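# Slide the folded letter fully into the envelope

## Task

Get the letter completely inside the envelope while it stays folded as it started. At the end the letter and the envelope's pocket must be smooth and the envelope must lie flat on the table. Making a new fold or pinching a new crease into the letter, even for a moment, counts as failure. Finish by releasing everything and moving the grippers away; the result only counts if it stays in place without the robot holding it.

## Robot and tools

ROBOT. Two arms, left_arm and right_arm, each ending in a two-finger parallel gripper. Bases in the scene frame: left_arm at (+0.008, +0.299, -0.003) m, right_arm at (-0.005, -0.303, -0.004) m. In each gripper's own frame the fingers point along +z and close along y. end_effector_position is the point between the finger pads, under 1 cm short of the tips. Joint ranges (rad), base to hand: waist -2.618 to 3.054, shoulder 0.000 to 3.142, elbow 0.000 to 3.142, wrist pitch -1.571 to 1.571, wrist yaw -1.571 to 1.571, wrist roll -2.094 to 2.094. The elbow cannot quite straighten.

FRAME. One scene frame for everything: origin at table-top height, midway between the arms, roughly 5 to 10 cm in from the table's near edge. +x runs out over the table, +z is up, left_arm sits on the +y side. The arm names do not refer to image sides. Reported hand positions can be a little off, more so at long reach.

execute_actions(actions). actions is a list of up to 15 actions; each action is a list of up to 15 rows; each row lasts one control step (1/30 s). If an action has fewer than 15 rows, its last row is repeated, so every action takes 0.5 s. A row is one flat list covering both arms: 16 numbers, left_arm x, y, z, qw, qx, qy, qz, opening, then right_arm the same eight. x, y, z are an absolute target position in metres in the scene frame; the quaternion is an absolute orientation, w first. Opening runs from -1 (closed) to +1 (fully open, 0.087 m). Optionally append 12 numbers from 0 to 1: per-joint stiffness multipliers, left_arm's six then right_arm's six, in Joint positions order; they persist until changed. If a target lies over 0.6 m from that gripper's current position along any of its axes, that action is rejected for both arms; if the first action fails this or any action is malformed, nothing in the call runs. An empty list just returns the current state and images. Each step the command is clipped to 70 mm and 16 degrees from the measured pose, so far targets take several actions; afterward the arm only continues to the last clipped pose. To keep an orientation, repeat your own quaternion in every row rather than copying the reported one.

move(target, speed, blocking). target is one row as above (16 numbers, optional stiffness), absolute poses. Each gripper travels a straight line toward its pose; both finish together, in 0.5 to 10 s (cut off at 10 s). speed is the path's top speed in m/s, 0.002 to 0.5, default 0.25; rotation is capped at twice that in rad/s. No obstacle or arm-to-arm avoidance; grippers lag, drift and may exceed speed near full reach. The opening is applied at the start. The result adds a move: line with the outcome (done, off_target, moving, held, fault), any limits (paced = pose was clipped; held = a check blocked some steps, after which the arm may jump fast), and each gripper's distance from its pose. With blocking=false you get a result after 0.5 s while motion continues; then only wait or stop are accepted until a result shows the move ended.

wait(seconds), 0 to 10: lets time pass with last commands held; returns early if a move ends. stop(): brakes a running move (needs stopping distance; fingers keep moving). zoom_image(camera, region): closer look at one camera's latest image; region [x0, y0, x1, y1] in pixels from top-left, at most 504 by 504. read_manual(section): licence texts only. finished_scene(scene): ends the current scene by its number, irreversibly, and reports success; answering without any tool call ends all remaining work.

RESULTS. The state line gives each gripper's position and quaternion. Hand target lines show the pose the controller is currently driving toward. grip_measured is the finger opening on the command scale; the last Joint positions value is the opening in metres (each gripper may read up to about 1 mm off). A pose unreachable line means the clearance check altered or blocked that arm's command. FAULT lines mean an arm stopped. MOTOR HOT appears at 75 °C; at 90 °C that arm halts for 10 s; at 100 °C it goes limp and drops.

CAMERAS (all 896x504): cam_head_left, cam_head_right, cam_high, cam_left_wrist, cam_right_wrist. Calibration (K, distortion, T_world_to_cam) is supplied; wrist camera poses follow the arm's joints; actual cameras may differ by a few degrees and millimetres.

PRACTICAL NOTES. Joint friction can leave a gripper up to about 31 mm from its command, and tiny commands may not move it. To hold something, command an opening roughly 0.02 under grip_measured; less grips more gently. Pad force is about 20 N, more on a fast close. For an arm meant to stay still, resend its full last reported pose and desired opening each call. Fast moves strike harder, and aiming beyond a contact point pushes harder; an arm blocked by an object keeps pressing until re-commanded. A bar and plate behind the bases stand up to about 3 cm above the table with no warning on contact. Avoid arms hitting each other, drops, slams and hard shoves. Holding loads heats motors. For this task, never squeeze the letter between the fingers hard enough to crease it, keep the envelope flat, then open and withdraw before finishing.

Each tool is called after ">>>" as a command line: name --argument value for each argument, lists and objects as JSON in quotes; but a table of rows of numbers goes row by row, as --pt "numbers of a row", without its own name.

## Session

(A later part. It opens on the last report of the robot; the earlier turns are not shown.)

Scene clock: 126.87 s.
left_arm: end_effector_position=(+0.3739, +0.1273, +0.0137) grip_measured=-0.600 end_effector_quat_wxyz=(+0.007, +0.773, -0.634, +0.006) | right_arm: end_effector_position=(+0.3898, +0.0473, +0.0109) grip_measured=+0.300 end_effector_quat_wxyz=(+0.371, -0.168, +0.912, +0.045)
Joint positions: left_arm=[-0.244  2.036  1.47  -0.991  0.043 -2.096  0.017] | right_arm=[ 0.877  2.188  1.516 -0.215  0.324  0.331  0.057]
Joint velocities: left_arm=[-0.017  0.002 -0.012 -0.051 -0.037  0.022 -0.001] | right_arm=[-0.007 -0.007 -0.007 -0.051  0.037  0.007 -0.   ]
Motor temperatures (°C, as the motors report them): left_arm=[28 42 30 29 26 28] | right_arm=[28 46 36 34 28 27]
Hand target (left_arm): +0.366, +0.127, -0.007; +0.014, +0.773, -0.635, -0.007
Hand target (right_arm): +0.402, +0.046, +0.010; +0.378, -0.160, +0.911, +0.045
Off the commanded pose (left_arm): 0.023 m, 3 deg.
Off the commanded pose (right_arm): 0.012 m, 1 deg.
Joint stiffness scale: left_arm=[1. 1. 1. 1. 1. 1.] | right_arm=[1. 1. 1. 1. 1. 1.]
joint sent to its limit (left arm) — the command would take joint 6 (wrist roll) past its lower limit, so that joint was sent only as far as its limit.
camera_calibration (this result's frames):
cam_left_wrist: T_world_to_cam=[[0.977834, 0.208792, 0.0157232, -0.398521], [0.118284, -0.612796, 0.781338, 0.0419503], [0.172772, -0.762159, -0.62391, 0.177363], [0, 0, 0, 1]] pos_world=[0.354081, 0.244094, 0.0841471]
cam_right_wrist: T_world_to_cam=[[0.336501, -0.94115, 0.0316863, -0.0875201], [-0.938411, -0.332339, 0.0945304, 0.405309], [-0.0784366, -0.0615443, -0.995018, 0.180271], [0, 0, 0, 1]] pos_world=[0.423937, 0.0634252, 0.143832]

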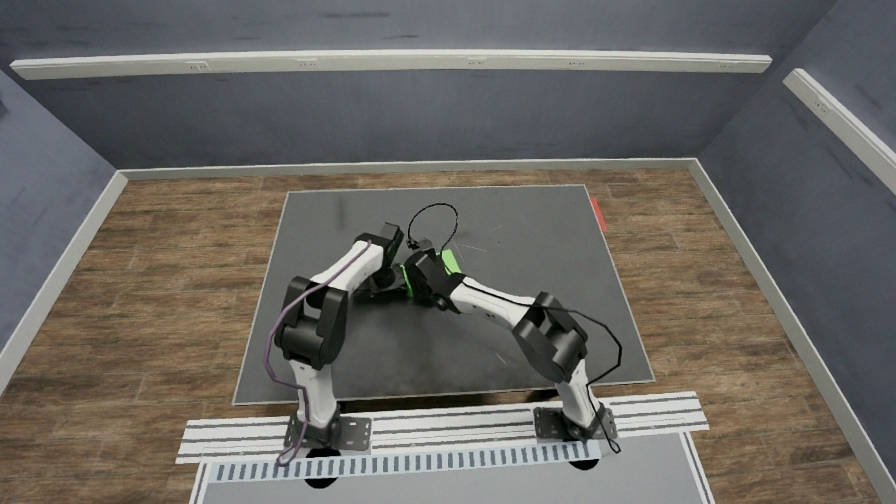

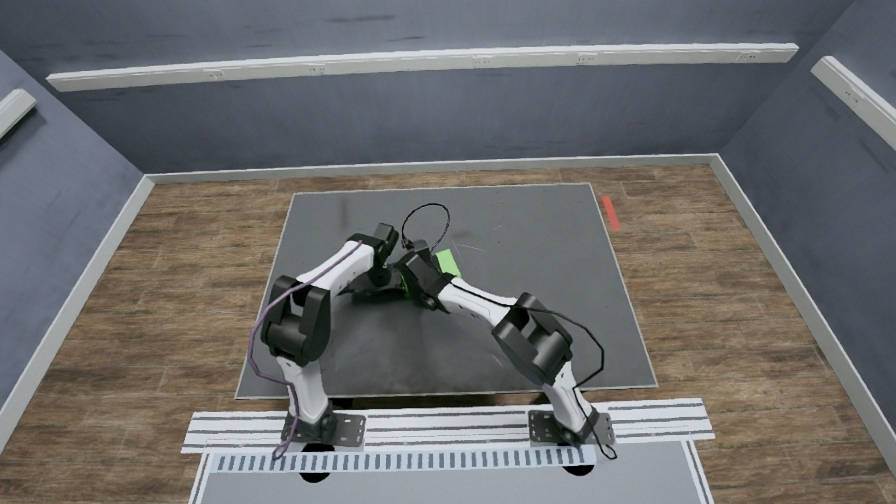

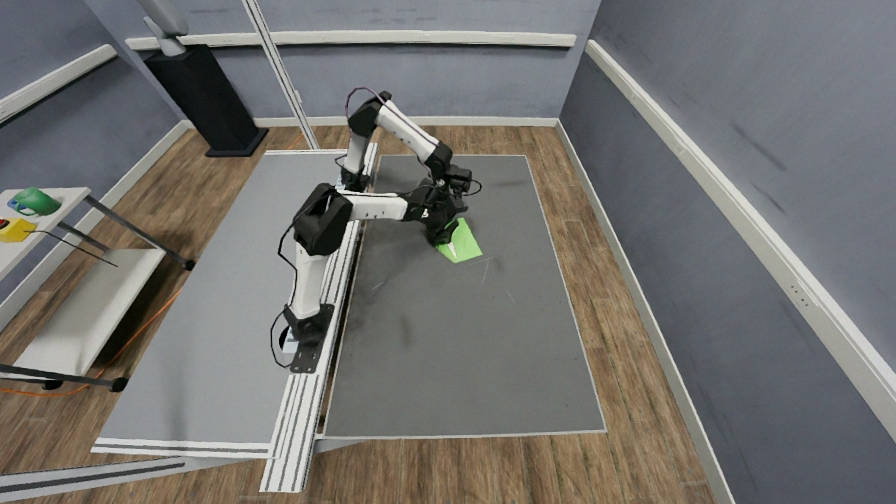

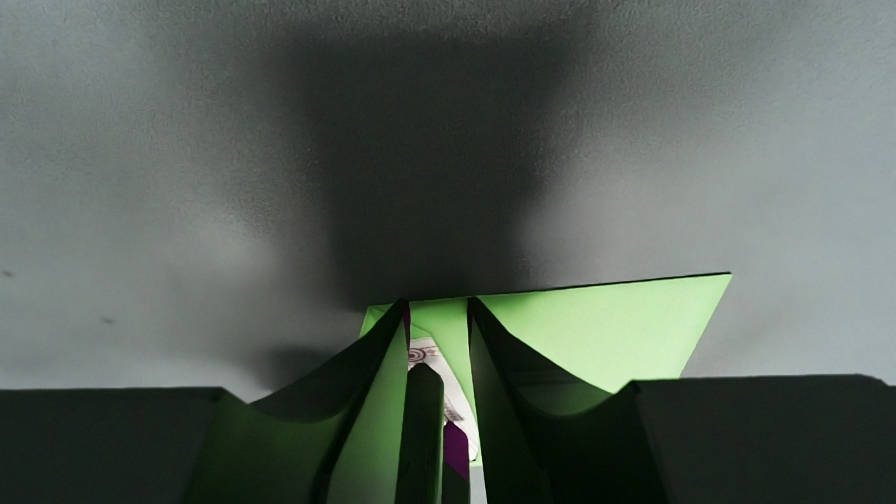

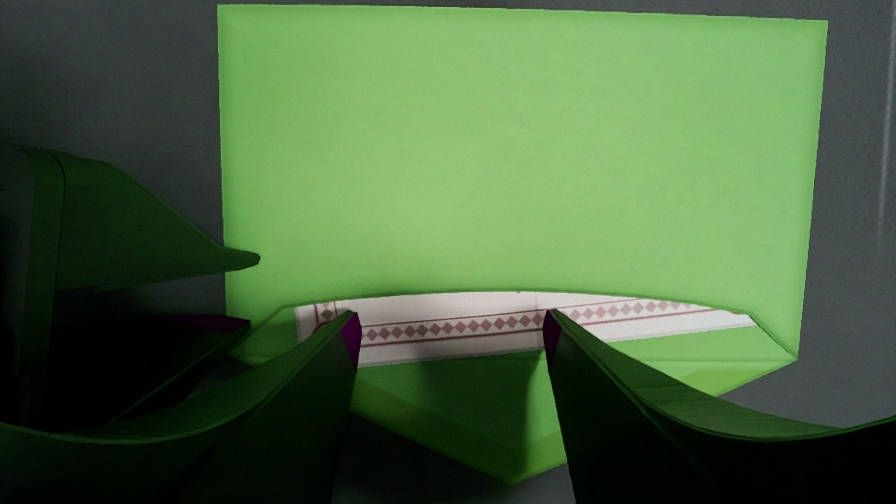

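>>> execute_actions --actions '[[[0.366,0.126,-0.008,-0.006,-0.785,0.62,0.008,-0.6,0.394,0.046,0.032,0.378,-0.160,0.911,0.045,0.3]],[[0.366,0.126,-0.008,-0.006,-0.785,0.62,0.008,-0.6,0.382,0.045,0.03,0.378,-0.168,0.911,0.027,0.3]],[[0.366,0.126,-0.008,-0.006,-0.785,0.62,0.008,-0.6,0.39,0.045,0.022,0.378,-0.168,0.911,0.027,0.3]],[[0.366,0.126,-0.008,-0.006,-0.785,0.62,0.008,-0.6,0.39,0.045,0.011,0.378,-0.168,0.911,0.027,0.3]],[[0.366,0.126,-0.008,-0.006,-0.785,0.62,0.008,-0.6,0.396,0.046,0.012,0.379,-0.153,0.914,0.021,0.3]]]'

Scene clock: 132.93 s.
left_arm: end_effector_position=(+0.3739, +0.1273, +0.0137) grip_measured=-0.600 end_effector_quat_wxyz=(+0.007, +0.773, -0.634, +0.006) | right_arm: end_effector_position=(+0.3855, +0.0494, +0.0120) grip_measured=+0.300 end_effector_quat_wxyz=(+0.371, -0.166, +0.913, +0.028)
Joint positions: left_arm=[-0.244  2.036  1.47  -0.991  0.043 -2.096  0.017] | right_arm=[ 0.899  2.197  1.541 -0.253  0.368  0.345  0.057]
Joint velocities: left_arm=[ 0.002  0.002 -0.007 -0.066  0.022  0.022 -0.   ] | right_arm=[-0.027 -0.002 -0.012 -0.051  0.022 -0.022 -0.   ]
Motor temperatures (°C, as the motors report them): left_arm=[28 42 30 29 26 28] | right_arm=[28 46 36 34 28 27]
Hand target (left_arm): +0.366, +0.127, -0.007; +0.014, +0.773, -0.635, -0.007
Hand target (right_arm): +0.396, +0.046, +0.012; +0.378, -0.153, +0.913, +0.021
Off the commanded pose (left_arm): 0.023 m, 3 deg.
Off the commanded pose (right_arm): 0.011 m, 2 deg.
Joint stiffness scale: left_arm=[1. 1. 1. 1. 1. 1.] | right_arm=[1. 1. 1. 1. 1. 1.]
joint sent to its limit (left arm) — the command would take joint 6 (wrist roll) past its lower limit, so that joint was sent only as far as its limit.
camera_calibration (this result's frames):
cam_left_wrist: T_world_to_cam=[[0.977834, 0.208792, 0.0157232, -0.398521], [0.118284, -0.612796, 0.781338, 0.0419503], [0.172772, -0.762159, -0.62391, 0.177363], [0, 0, 0, 1]] pos_world=[0.354081, 0.244094, 0.0841471]
cam_right_wrist: T_world_to_cam=[[0.32073, -0.945116, 0.0623554, -0.0782037], [-0.944356, -0.314012, 0.0979175, 0.403245], [-0.0729631, -0.0902908, -0.993239, 0.180464], [0, 0, 0, 1]] pos_world=[0.419056, 0.0690065, 0.144636]

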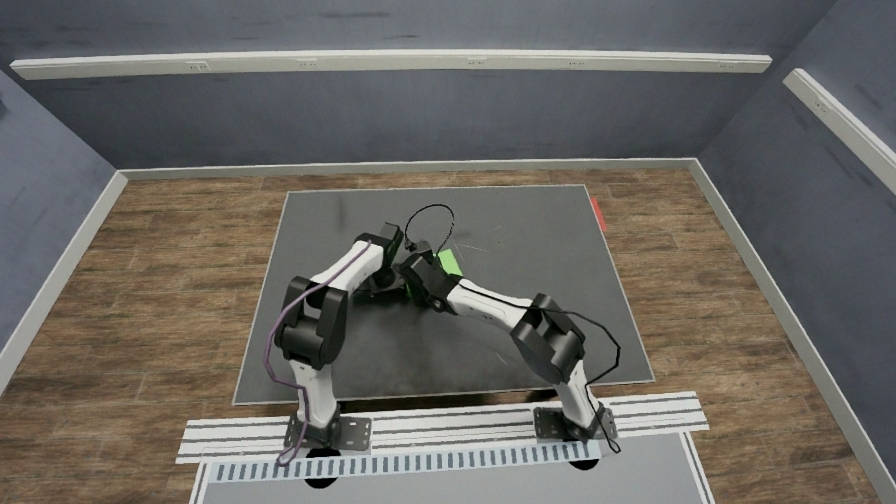

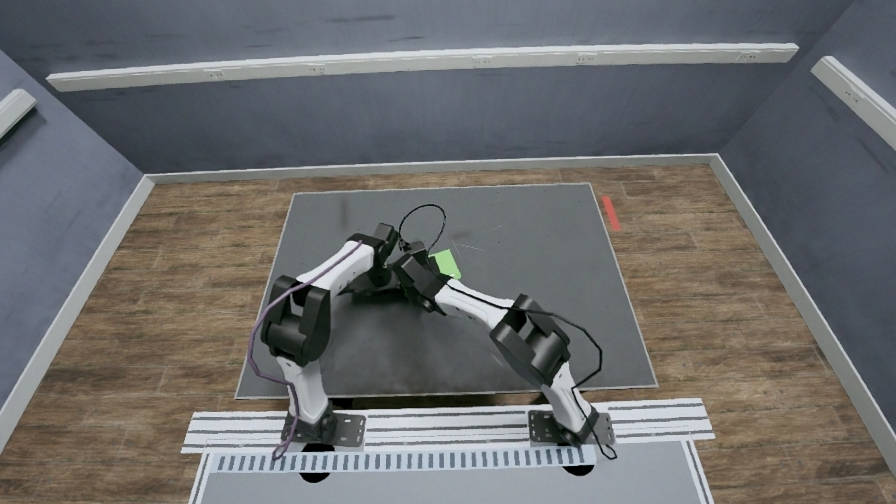

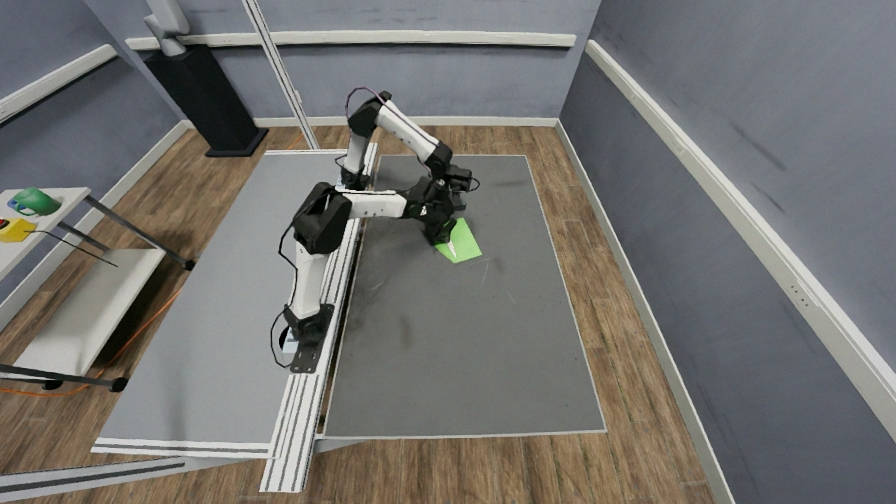

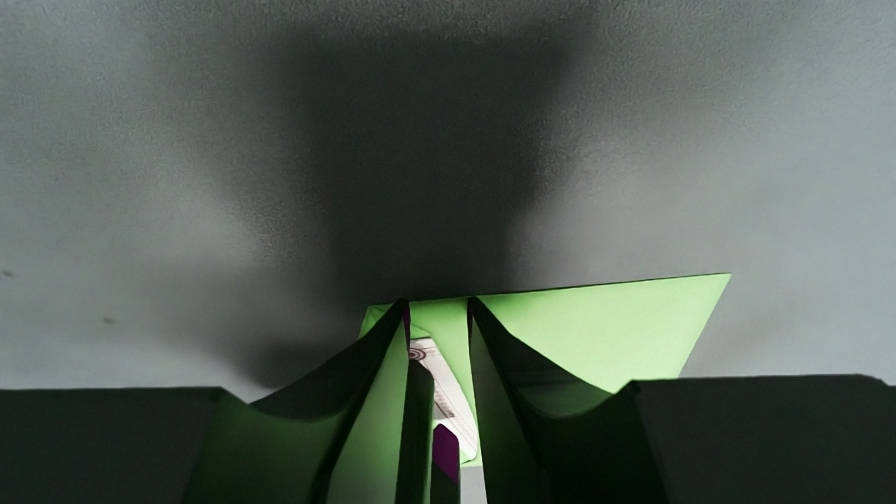

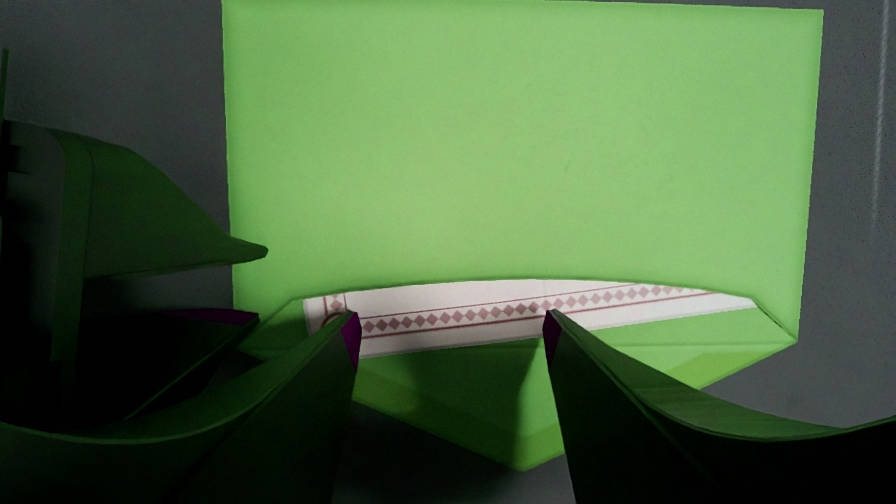

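>>> execute_actions --actions '[[[0.366,0.126,-0.008,-0.006,-0.785,0.62,0.008,-0.6,0.396,0.046,0.008,0.379,-0.153,0.914,0.021,0.3]],[[0.366,0.126,-0.008,-0.006,-0.785,0.62,0.008,-0.6,0.403,0.048,0.009,0.38,-0.141,0.916,0.016,0.3]]]'

Scene clock: 136.13 s.
left_arm: end_effector_position=(+0.3740, +0.1273, +0.0137) grip_measured=-0.600 end_effector_quat_wxyz=(+0.007, +0.773, -0.634, +0.006) | right_arm: end_effector_position=(+0.3912, +0.0530, +0.0114) grip_measured=+0.300 end_effector_quat_wxyz=(+0.372, -0.156, +0.914, +0.025)
Joint positions: left_arm=[-0.244  2.036  1.47  -0.99   0.043 -2.096  0.017] | right_arm=[ 0.898  2.224  1.584 -0.273  0.38   0.363  0.057]
Joint velocities: left_arm=[ 0.007  0.002 -0.007 -0.007 -0.066 -0.037 -0.   ] | right_arm=[ 0.017 -0.012  0.002 -0.022  0.066  0.037 -0.   ]
Motor temperatures (°C, as the motors report them): left_arm=[28 42 30 29 26 28] | right_arm=[28 46 37 34 28 27]
Hand target (left_arm): +0.366, +0.127, -0.007; +0.014, +0.773, -0.635, -0.007
Hand target (right_arm): +0.402, +0.048, +0.009; +0.379, -0.141, +0.914, +0.016
Off the commanded pose (left_arm): 0.023 m, 3 deg.
Off the commanded pose (right_arm): 0.013 m, 2 deg.
Joint stiffness scale: left_arm=[1. 1. 1. 1. 1. 1.] | right_arm=[1. 1. 1. 1. 1. 1.]
joint sent to its limit (left arm) — the command would take joint 6 (wrist roll) past its lower limit, so that joint was sent only as far as its limit.
camera_calibration (this result's frames):
cam_left_wrist: T_world_to_cam=[[0.97783, 0.208784, 0.0160505, -0.398604], [0.117996, -0.612701, 0.781456, 0.0420083], [0.17299, -0.762238, -0.623753, 0.177256], [0, 0, 0, 1]] pos_world=[0.354146, 0.244072, 0.0841341]
cam_right_wrist: T_world_to_cam=[[0.300378, -0.951913, 0.0602882, -0.0683178], [-0.95098, -0.29401, 0.0958963, 0.411359], [-0.0735597, -0.086138, -0.993564, 0.180658], [0, 0, 0, 1]] pos_world=[0.425005, 0.0714725, 0.144166]

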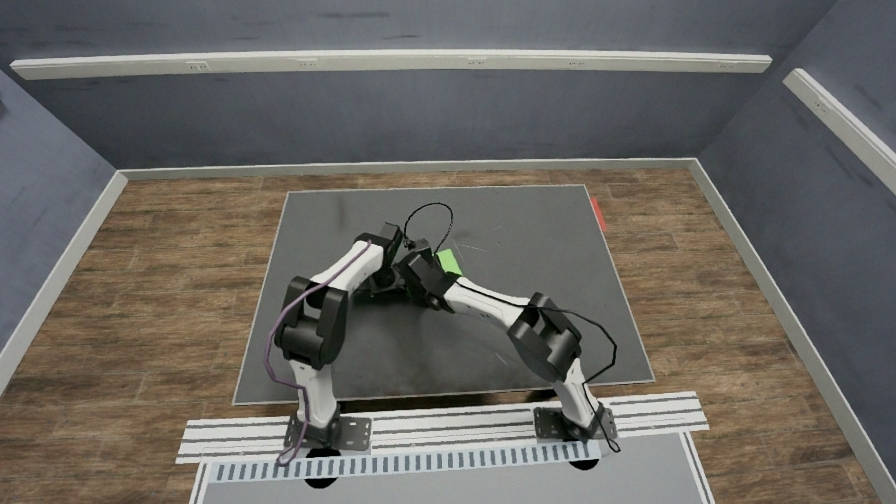

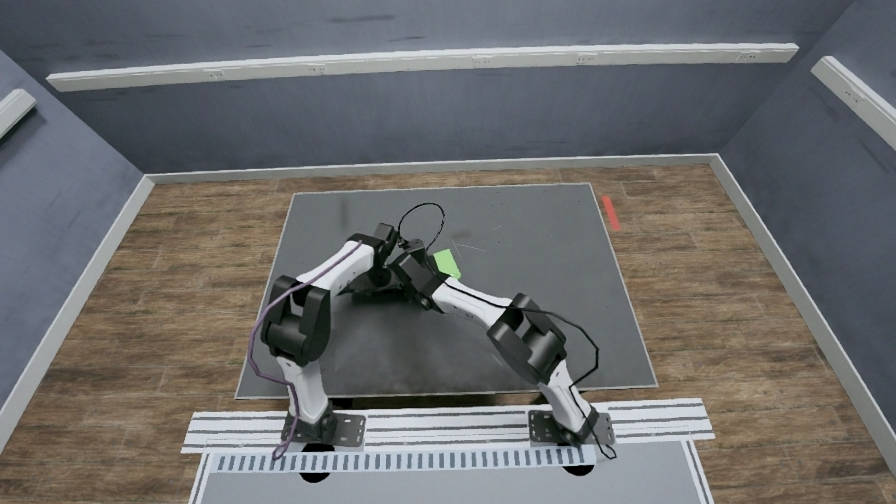

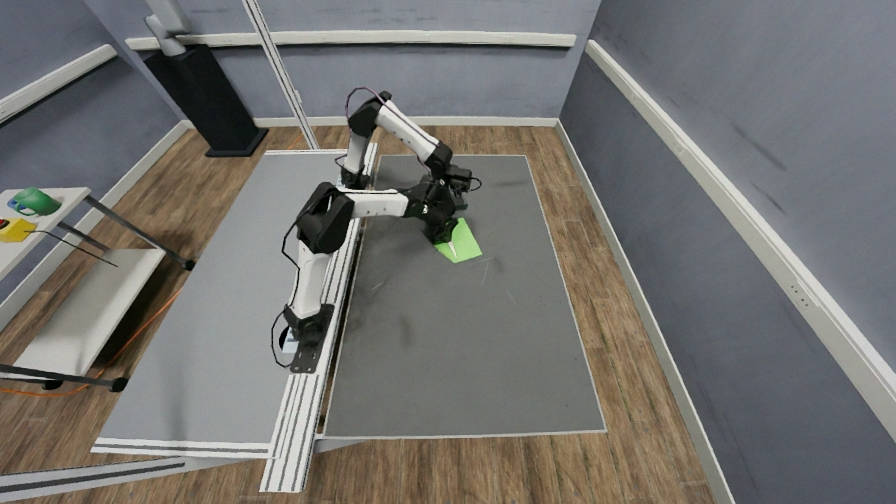

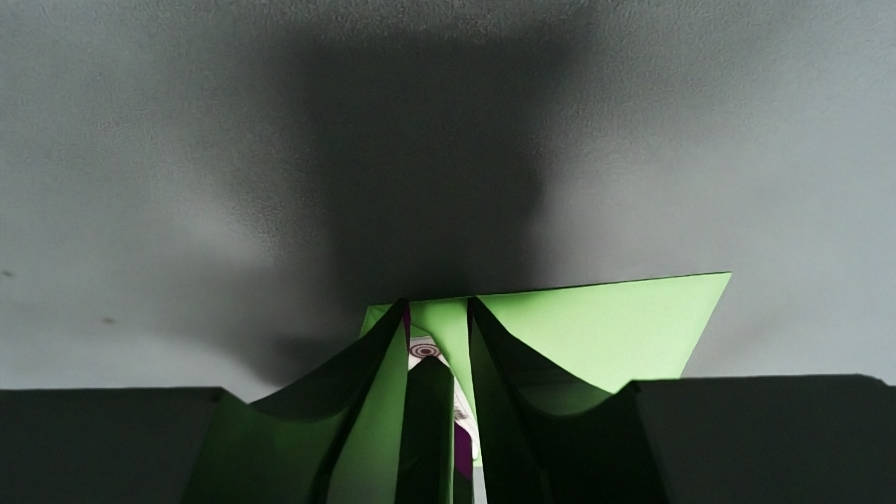

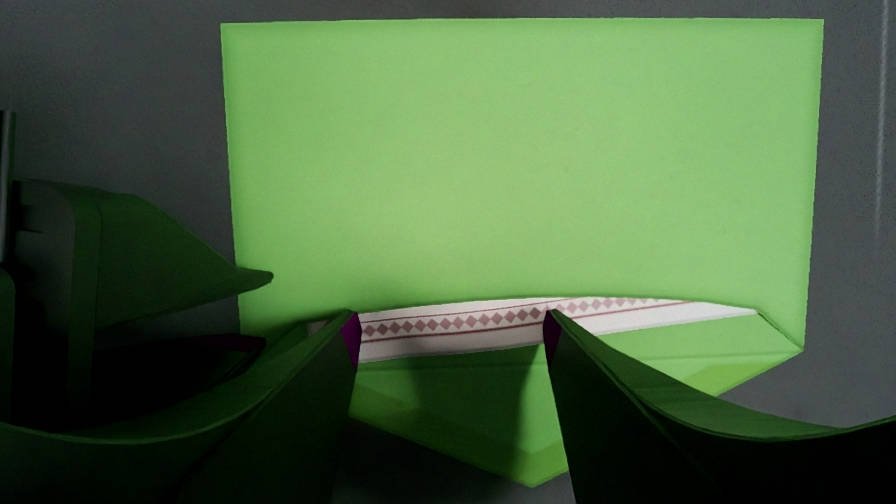

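>>> execute_actions --actions '[[[0.366,0.126,-0.008,-0.006,-0.785,0.62,0.008,-0.6,0.395,0.047,0.032,0.379,-0.153,0.914,0.021,0.3]],[[0.366,0.126,-0.008,-0.006,-0.785,0.62,0.008,-0.6,0.386,0.045,0.03,0.379,-0.153,0.914,0.021,0.3]],[[0.366,0.126,-0.008,-0.006,-0.785,0.62,0.008,-0.6,0.394,0.045,0.022,0.379,-0.153,0.914,0.021,0.3]],[[0.366,0.126,-0.008,-0.006,-0.785,0.62,0.008,-0.6,0.394,0.045,0.008,0.379,-0.153,0.914,0.021,0.3]],[[0.366,0.126,-0.008,-0.006,-0.785,0.62,0.008,-0.6,0.403,0.047,0.009,0.38,-0.141,0.916,0.016,0.3]]]'

Scene clock: 141.87 s.
left_arm: end_effector_position=(+0.3740, +0.1273, +0.0137) grip_measured=-0.600 end_effector_quat_wxyz=(+0.007, +0.773, -0.634, +0.006) | right_arm: end_effector_position=(+0.3918, +0.0513, +0.0115) grip_measured=+0.300 end_effector_quat_wxyz=(+0.373, -0.155, +0.914, +0.023)
Joint positions: left_arm=[-0.244  2.036  1.47  -0.99   0.043 -2.096  0.017] | right_arm=[ 0.897  2.222  1.58  -0.271  0.384  0.363  0.057]
Joint velocities: left_arm=[ 0.007 -0.017 -0.017  0.007  0.022 -0.022 -0.   ] | right_arm=[-0.017 -0.007  0.007  0.037  0.022 -0.022  0.   ]
Motor temperatures (°C, as the motors report them): left_arm=[28 42 30 29 26 28] | right_arm=[28 47 37 34 28 27]
Hand target (left_arm): +0.366, +0.127, -0.007; +0.014, +0.773, -0.635, -0.007
Hand target (right_arm): +0.403, +0.047, +0.009; +0.379, -0.141, +0.914, +0.016
Off the commanded pose (left_arm): 0.023 m, 3 deg.
Off the commanded pose (right_arm): 0.012 m, 2 deg.
Joint stiffness scale: left_arm=[1. 1. 1. 1. 1. 1.] | right_arm=[1. 1. 1. 1. 1. 1.]
joint sent to its limit (left arm) — the command would take joint 6 (wrist roll) past its lower limit, so that joint was sent only as far as its limit.
camera_calibration (this result's frames):
cam_left_wrist: T_world_to_cam=[[0.97783, 0.208784, 0.0160505, -0.398604], [0.117996, -0.612701, 0.781456, 0.0420083], [0.17299, -0.762238, -0.623753, 0.177256], [0, 0, 0, 1]] pos_world=[0.354146, 0.244072, 0.0841341]
cam_right_wrist: T_world_to_cam=[[0.296555, -0.952913, 0.0633434, -0.0685314], [-0.952344, -0.290117, 0.0941922, 0.411779], [-0.07138, -0.0882579, -0.993537, 0.179873], [0, 0, 0, 1]] pos_world=[0.425318, 0.0700347, 0.144265]

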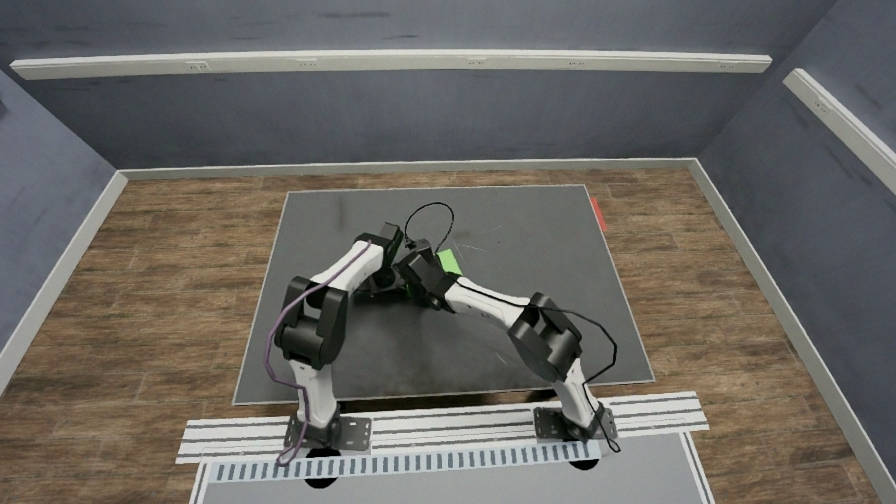

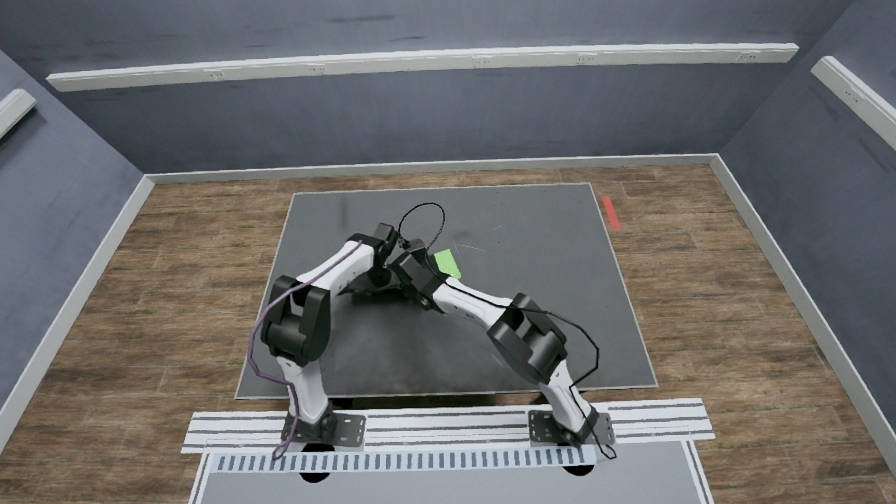

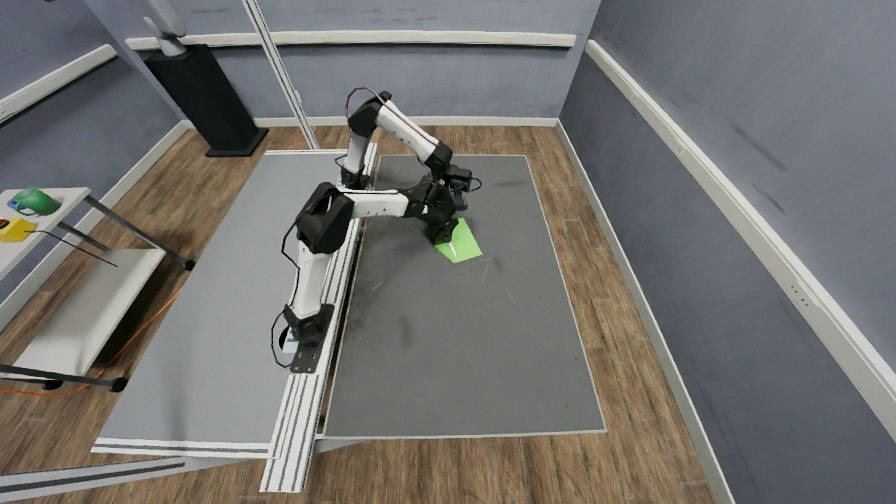

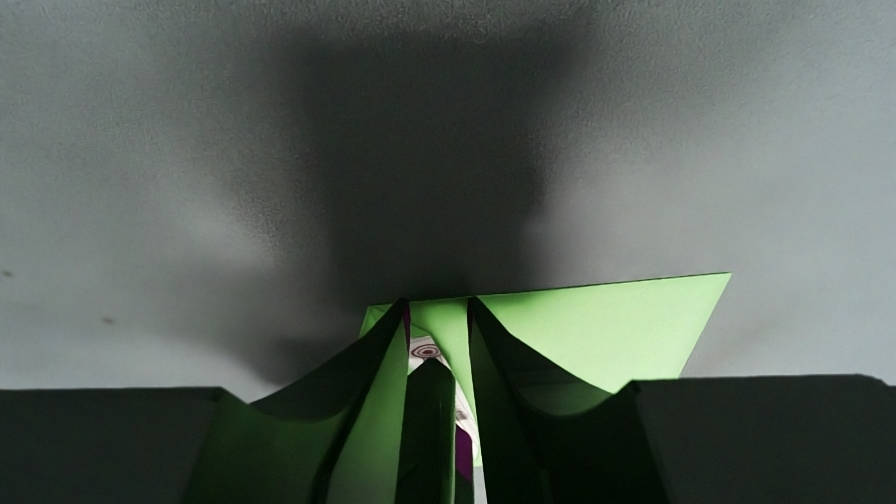

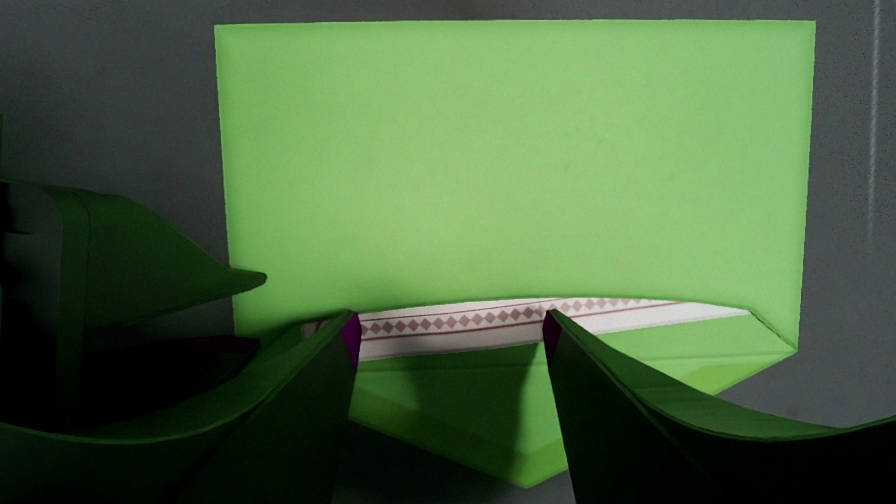

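>>> execute_actions --actions '[[[0.366,0.126,-0.008,-0.006,-0.785,0.62,0.008,-0.6,0.408,0.049,0.008,0.38,-0.141,0.916,0.016,0.3]]]'

Scene clock: 143.63 s.
left_arm: end_effector_position=(+0.3740, +0.1273, +0.0137) grip_measured=-0.600 end_effector_quat_wxyz=(+0.007, +0.773, -0.634, +0.006) | right_arm: end_effector_position=(+0.3943, +0.0526, +0.0117) grip_measured=+0.300 end_effector_quat_wxyz=(+0.371, -0.155, +0.915, +0.021)
Joint positions: left_arm=[-0.244  2.036  1.47  -0.99   0.043 -2.096  0.017] | right_arm=[ 0.895  2.235  1.606 -0.29   0.384  0.363  0.057]
Joint velocities: left_arm=[-0.002 -0.002  0.017  0.022  0.022 -0.037  0.   ] | right_arm=[-0.007 -0.007 -0.012 -0.022  0.007 -0.037 -0.002]
Motor temperatures (°C, as the motors report them): left_arm=[28 42 30 29 26 28] | right_arm=[28 47 37 34 28 27]
Hand target (left_arm): +0.366, +0.127, -0.007; +0.014, +0.773, -0.635, -0.007
Hand target (right_arm): +0.408, +0.048, +0.008; +0.379, -0.141, +0.914, +0.016
Off the commanded pose (left_arm): 0.023 m, 3 deg.
Off the commanded pose (right_arm): 0.015 m, 2 deg.
Joint stiffness scale: left_arm=[1. 1. 1. 1. 1. 1.] | right_arm=[1. 1. 1. 1. 1. 1.]
joint sent to its limit (left arm) — the command would take joint 6 (wrist roll) past its lower limit, so that joint was sent only as far as its limit.
camera_calibration (this result's frames):
cam_left_wrist: T_world_to_cam=[[0.97783, 0.208784, 0.0160505, -0.398604], [0.117996, -0.612701, 0.781456, 0.0420083], [0.17299, -0.762238, -0.623753, 0.177256], [0, 0, 0, 1]] pos_world=[0.354146, 0.244072, 0.0841341]
cam_right_wrist: T_world_to_cam=[[0.294875, -0.953242, 0.0661647, -0.0674748], [-0.952556, -0.287786, 0.0990793, 0.414399], [-0.0754053, -0.0922416, -0.992877, 0.182164], [0, 0, 0, 1]] pos_world=[0.428371, 0.0717415, 0.144273]

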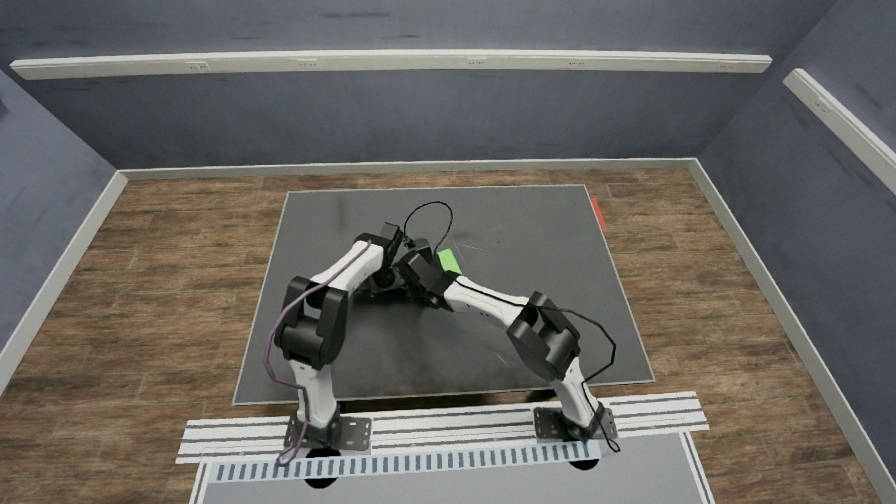

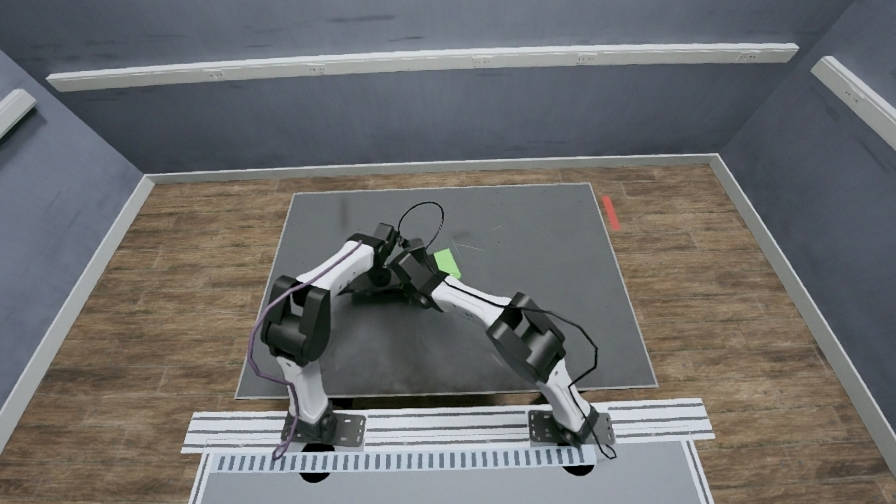

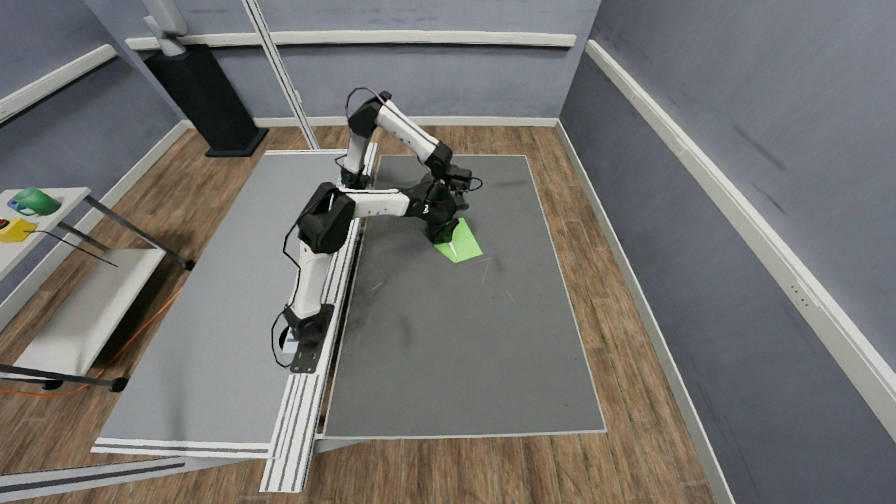

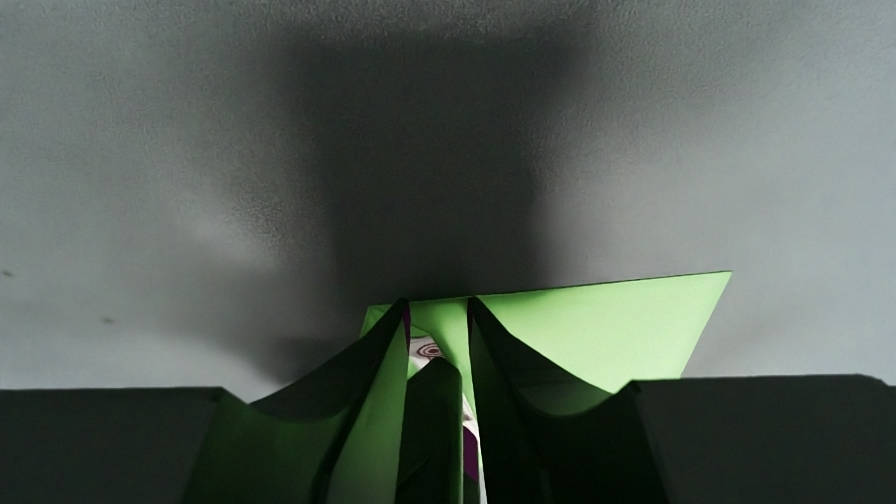

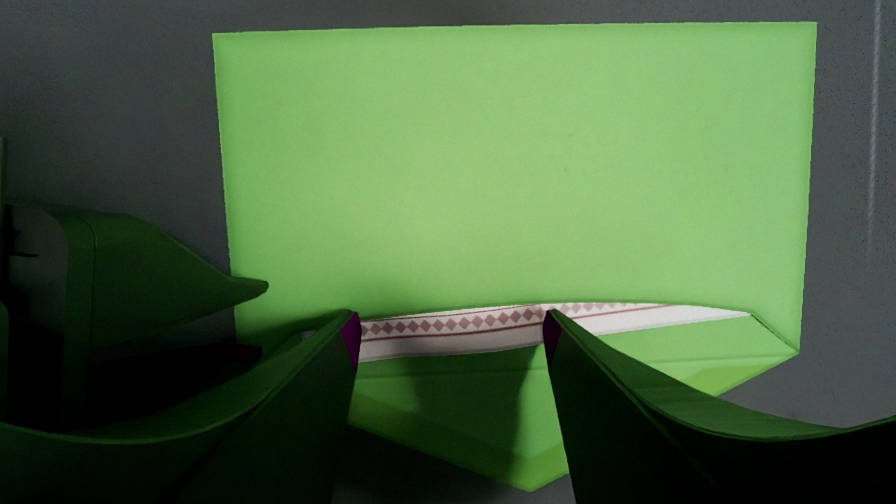

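>>> execute_actions --actions '[[[0.366,0.126,-0.008,-0.006,-0.785,0.62,0.008,-0.6,0.412,0.05,0.008,0.38,-0.141,0.916,0.016,0.3]],[[0.366,0.126,-0.008,-0.006,-0.785,0.62,0.008,-0.6,0.402,0.049,0.034,0.38,-0.141,0.916,0.016,0.3]],[[0.378,0.13,0.04,-0.006,-0.785,0.62,0.008,-0.6,0.375,0.025,0.05,0.38,-0.141,0.916,0.016,0.3]],[[0.37,0.17,0.07,-0.006,-0.785,0.62,0.008,-0.6,0.37,0.02,0.06,0.38,-0.141,0.916,0.016,0.3]]]'

Scene clock: 148.43 s.
left_arm: end_effector_position=(+0.3713, +0.1703, +0.0679) grip_measured=-0.600 end_effector_quat_wxyz=(+0.006, +0.789, -0.614, -0.006) | right_arm: end_effector_position=(+0.3701, +0.0257, +0.0556) grip_measured=+0.300 end_effector_quat_wxyz=(+0.375, -0.148, +0.915, +0.020)
Joint positions: left_arm=[-0.139  1.946  1.56  -1.195  0.032 -2.043  0.017] | right_arm=[ 0.895  2.044  1.483 -0.353  0.394  0.373  0.057]
Joint velocities: left_arm=[-0.007  0.002  0.012 -0.051  0.081  0.007  0.   ] | right_arm=[-0.017 -0.012  0.002  0.022 -0.007 -0.066 -0.001]
Motor temperatures (°C, as the motors report them): left_arm=[28 42 30 29 26 28] | right_arm=[28 47 37 34 28 27]
Hand target (left_arm): +0.369, +0.170, +0.070; +0.006, +0.785, -0.620, -0.008
Hand target (right_arm): +0.370, +0.020, +0.060; +0.379, -0.141, +0.914, +0.016
Off the commanded pose (left_arm): 0.002 m, 1 deg.
Off the commanded pose (right_arm): 0.007 m, 1 deg.
Joint stiffness scale: left_arm=[1. 1. 1. 1. 1. 1.] | right_arm=[1. 1. 1. 1. 1. 1.]
pose unreachable (left arm): on one or more control steps of this call, first in action 1 (counted from 0), this arm could not follow its commanded pose, so it was not sent that pose on those steps. It may still have moved: this result reports where it is.
cause: the commanded pose would bring a part of the arm too close to another arm (this arm's wrist (the part past joint 4) and the other arm's wrist (the part past joint 4)).
pose unreachable (right arm): on one or more control steps of this call, first in action 0 (counted from 0), this arm could not follow its commanded pose, so it was not sent that pose on those steps. It may still have moved: this result reports where it is.
cause: the commanded pose would bring a part of the arm too close to another arm (this arm's wrist (the part past joint 4) and the other arm's wrist (the part past joint 4)).
camera_calibration (this result's frames):
cam_left_wrist: T_world_to_cam=[[0.965812, 0.259224, 0.00302837, -0.408996], [0.163593, -0.618491, 0.768574, 0.0112719], [0.201106, -0.741803, -0.639754, 0.23143], [0, 0, 0, 1]] pos_world=[0.346627, 0.284669, 0.140633]
cam_right_wrist: T_world_to_cam=[[0.281059, -0.957595, 0.0633838, -0.0834251], [-0.957195, -0.274957, 0.0904242, 0.381132], [-0.069162, -0.0860852, -0.993884, 0.219049], [0, 0, 0, 1]] pos_world=[0.403415, 0.0437642, 0.188534]

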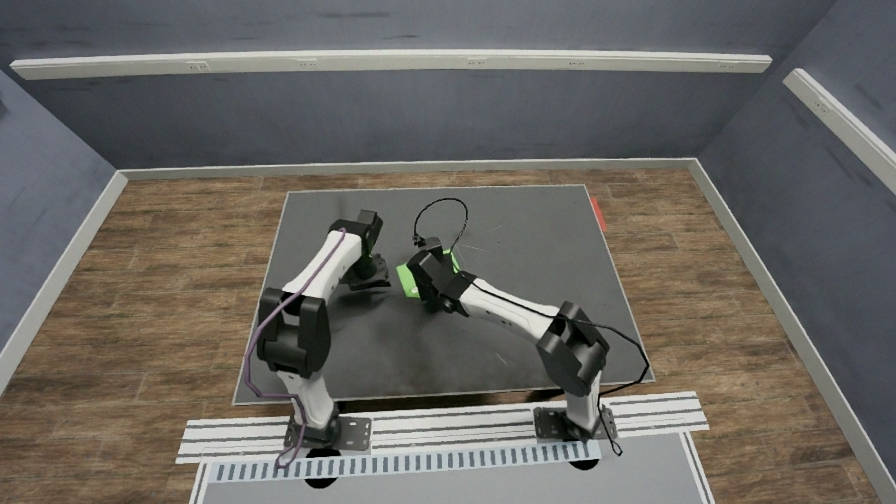

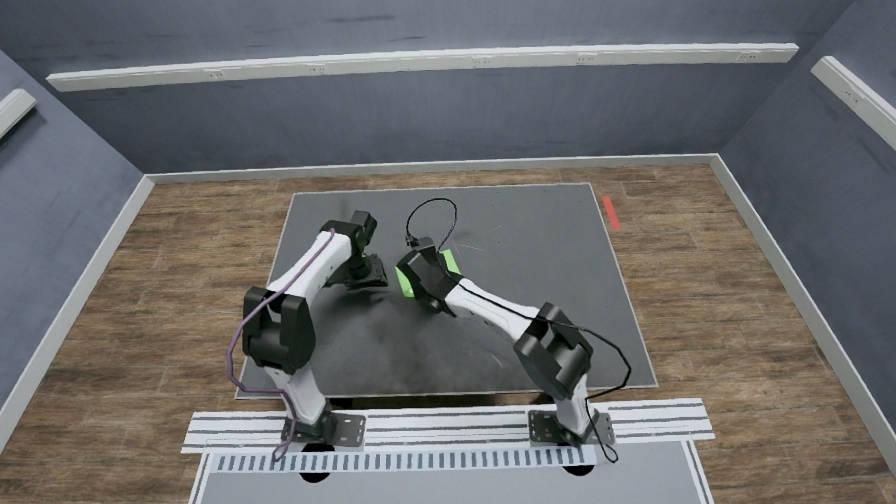

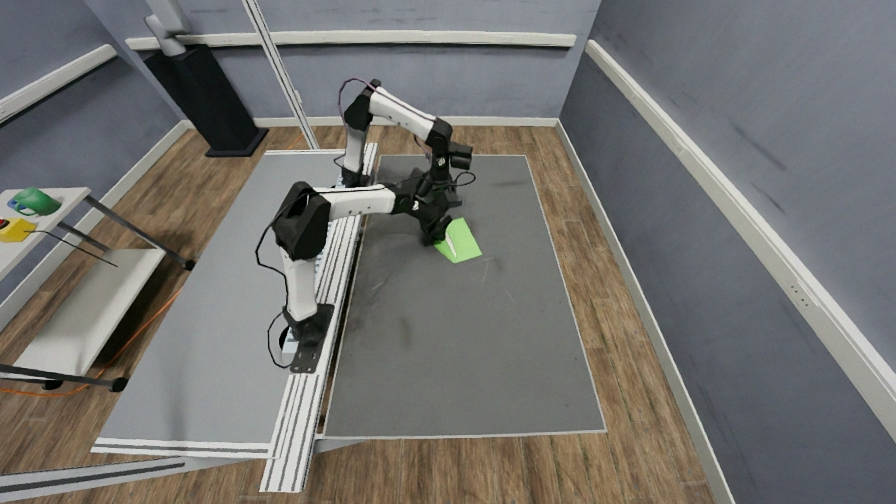

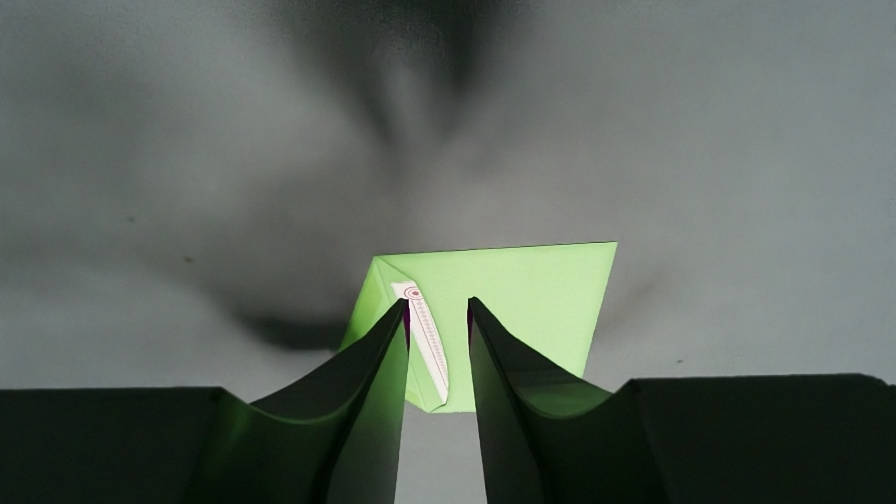

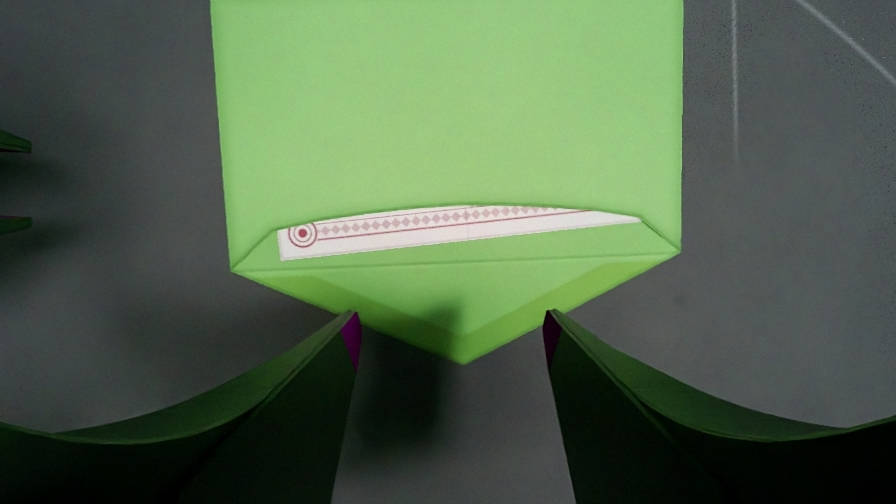

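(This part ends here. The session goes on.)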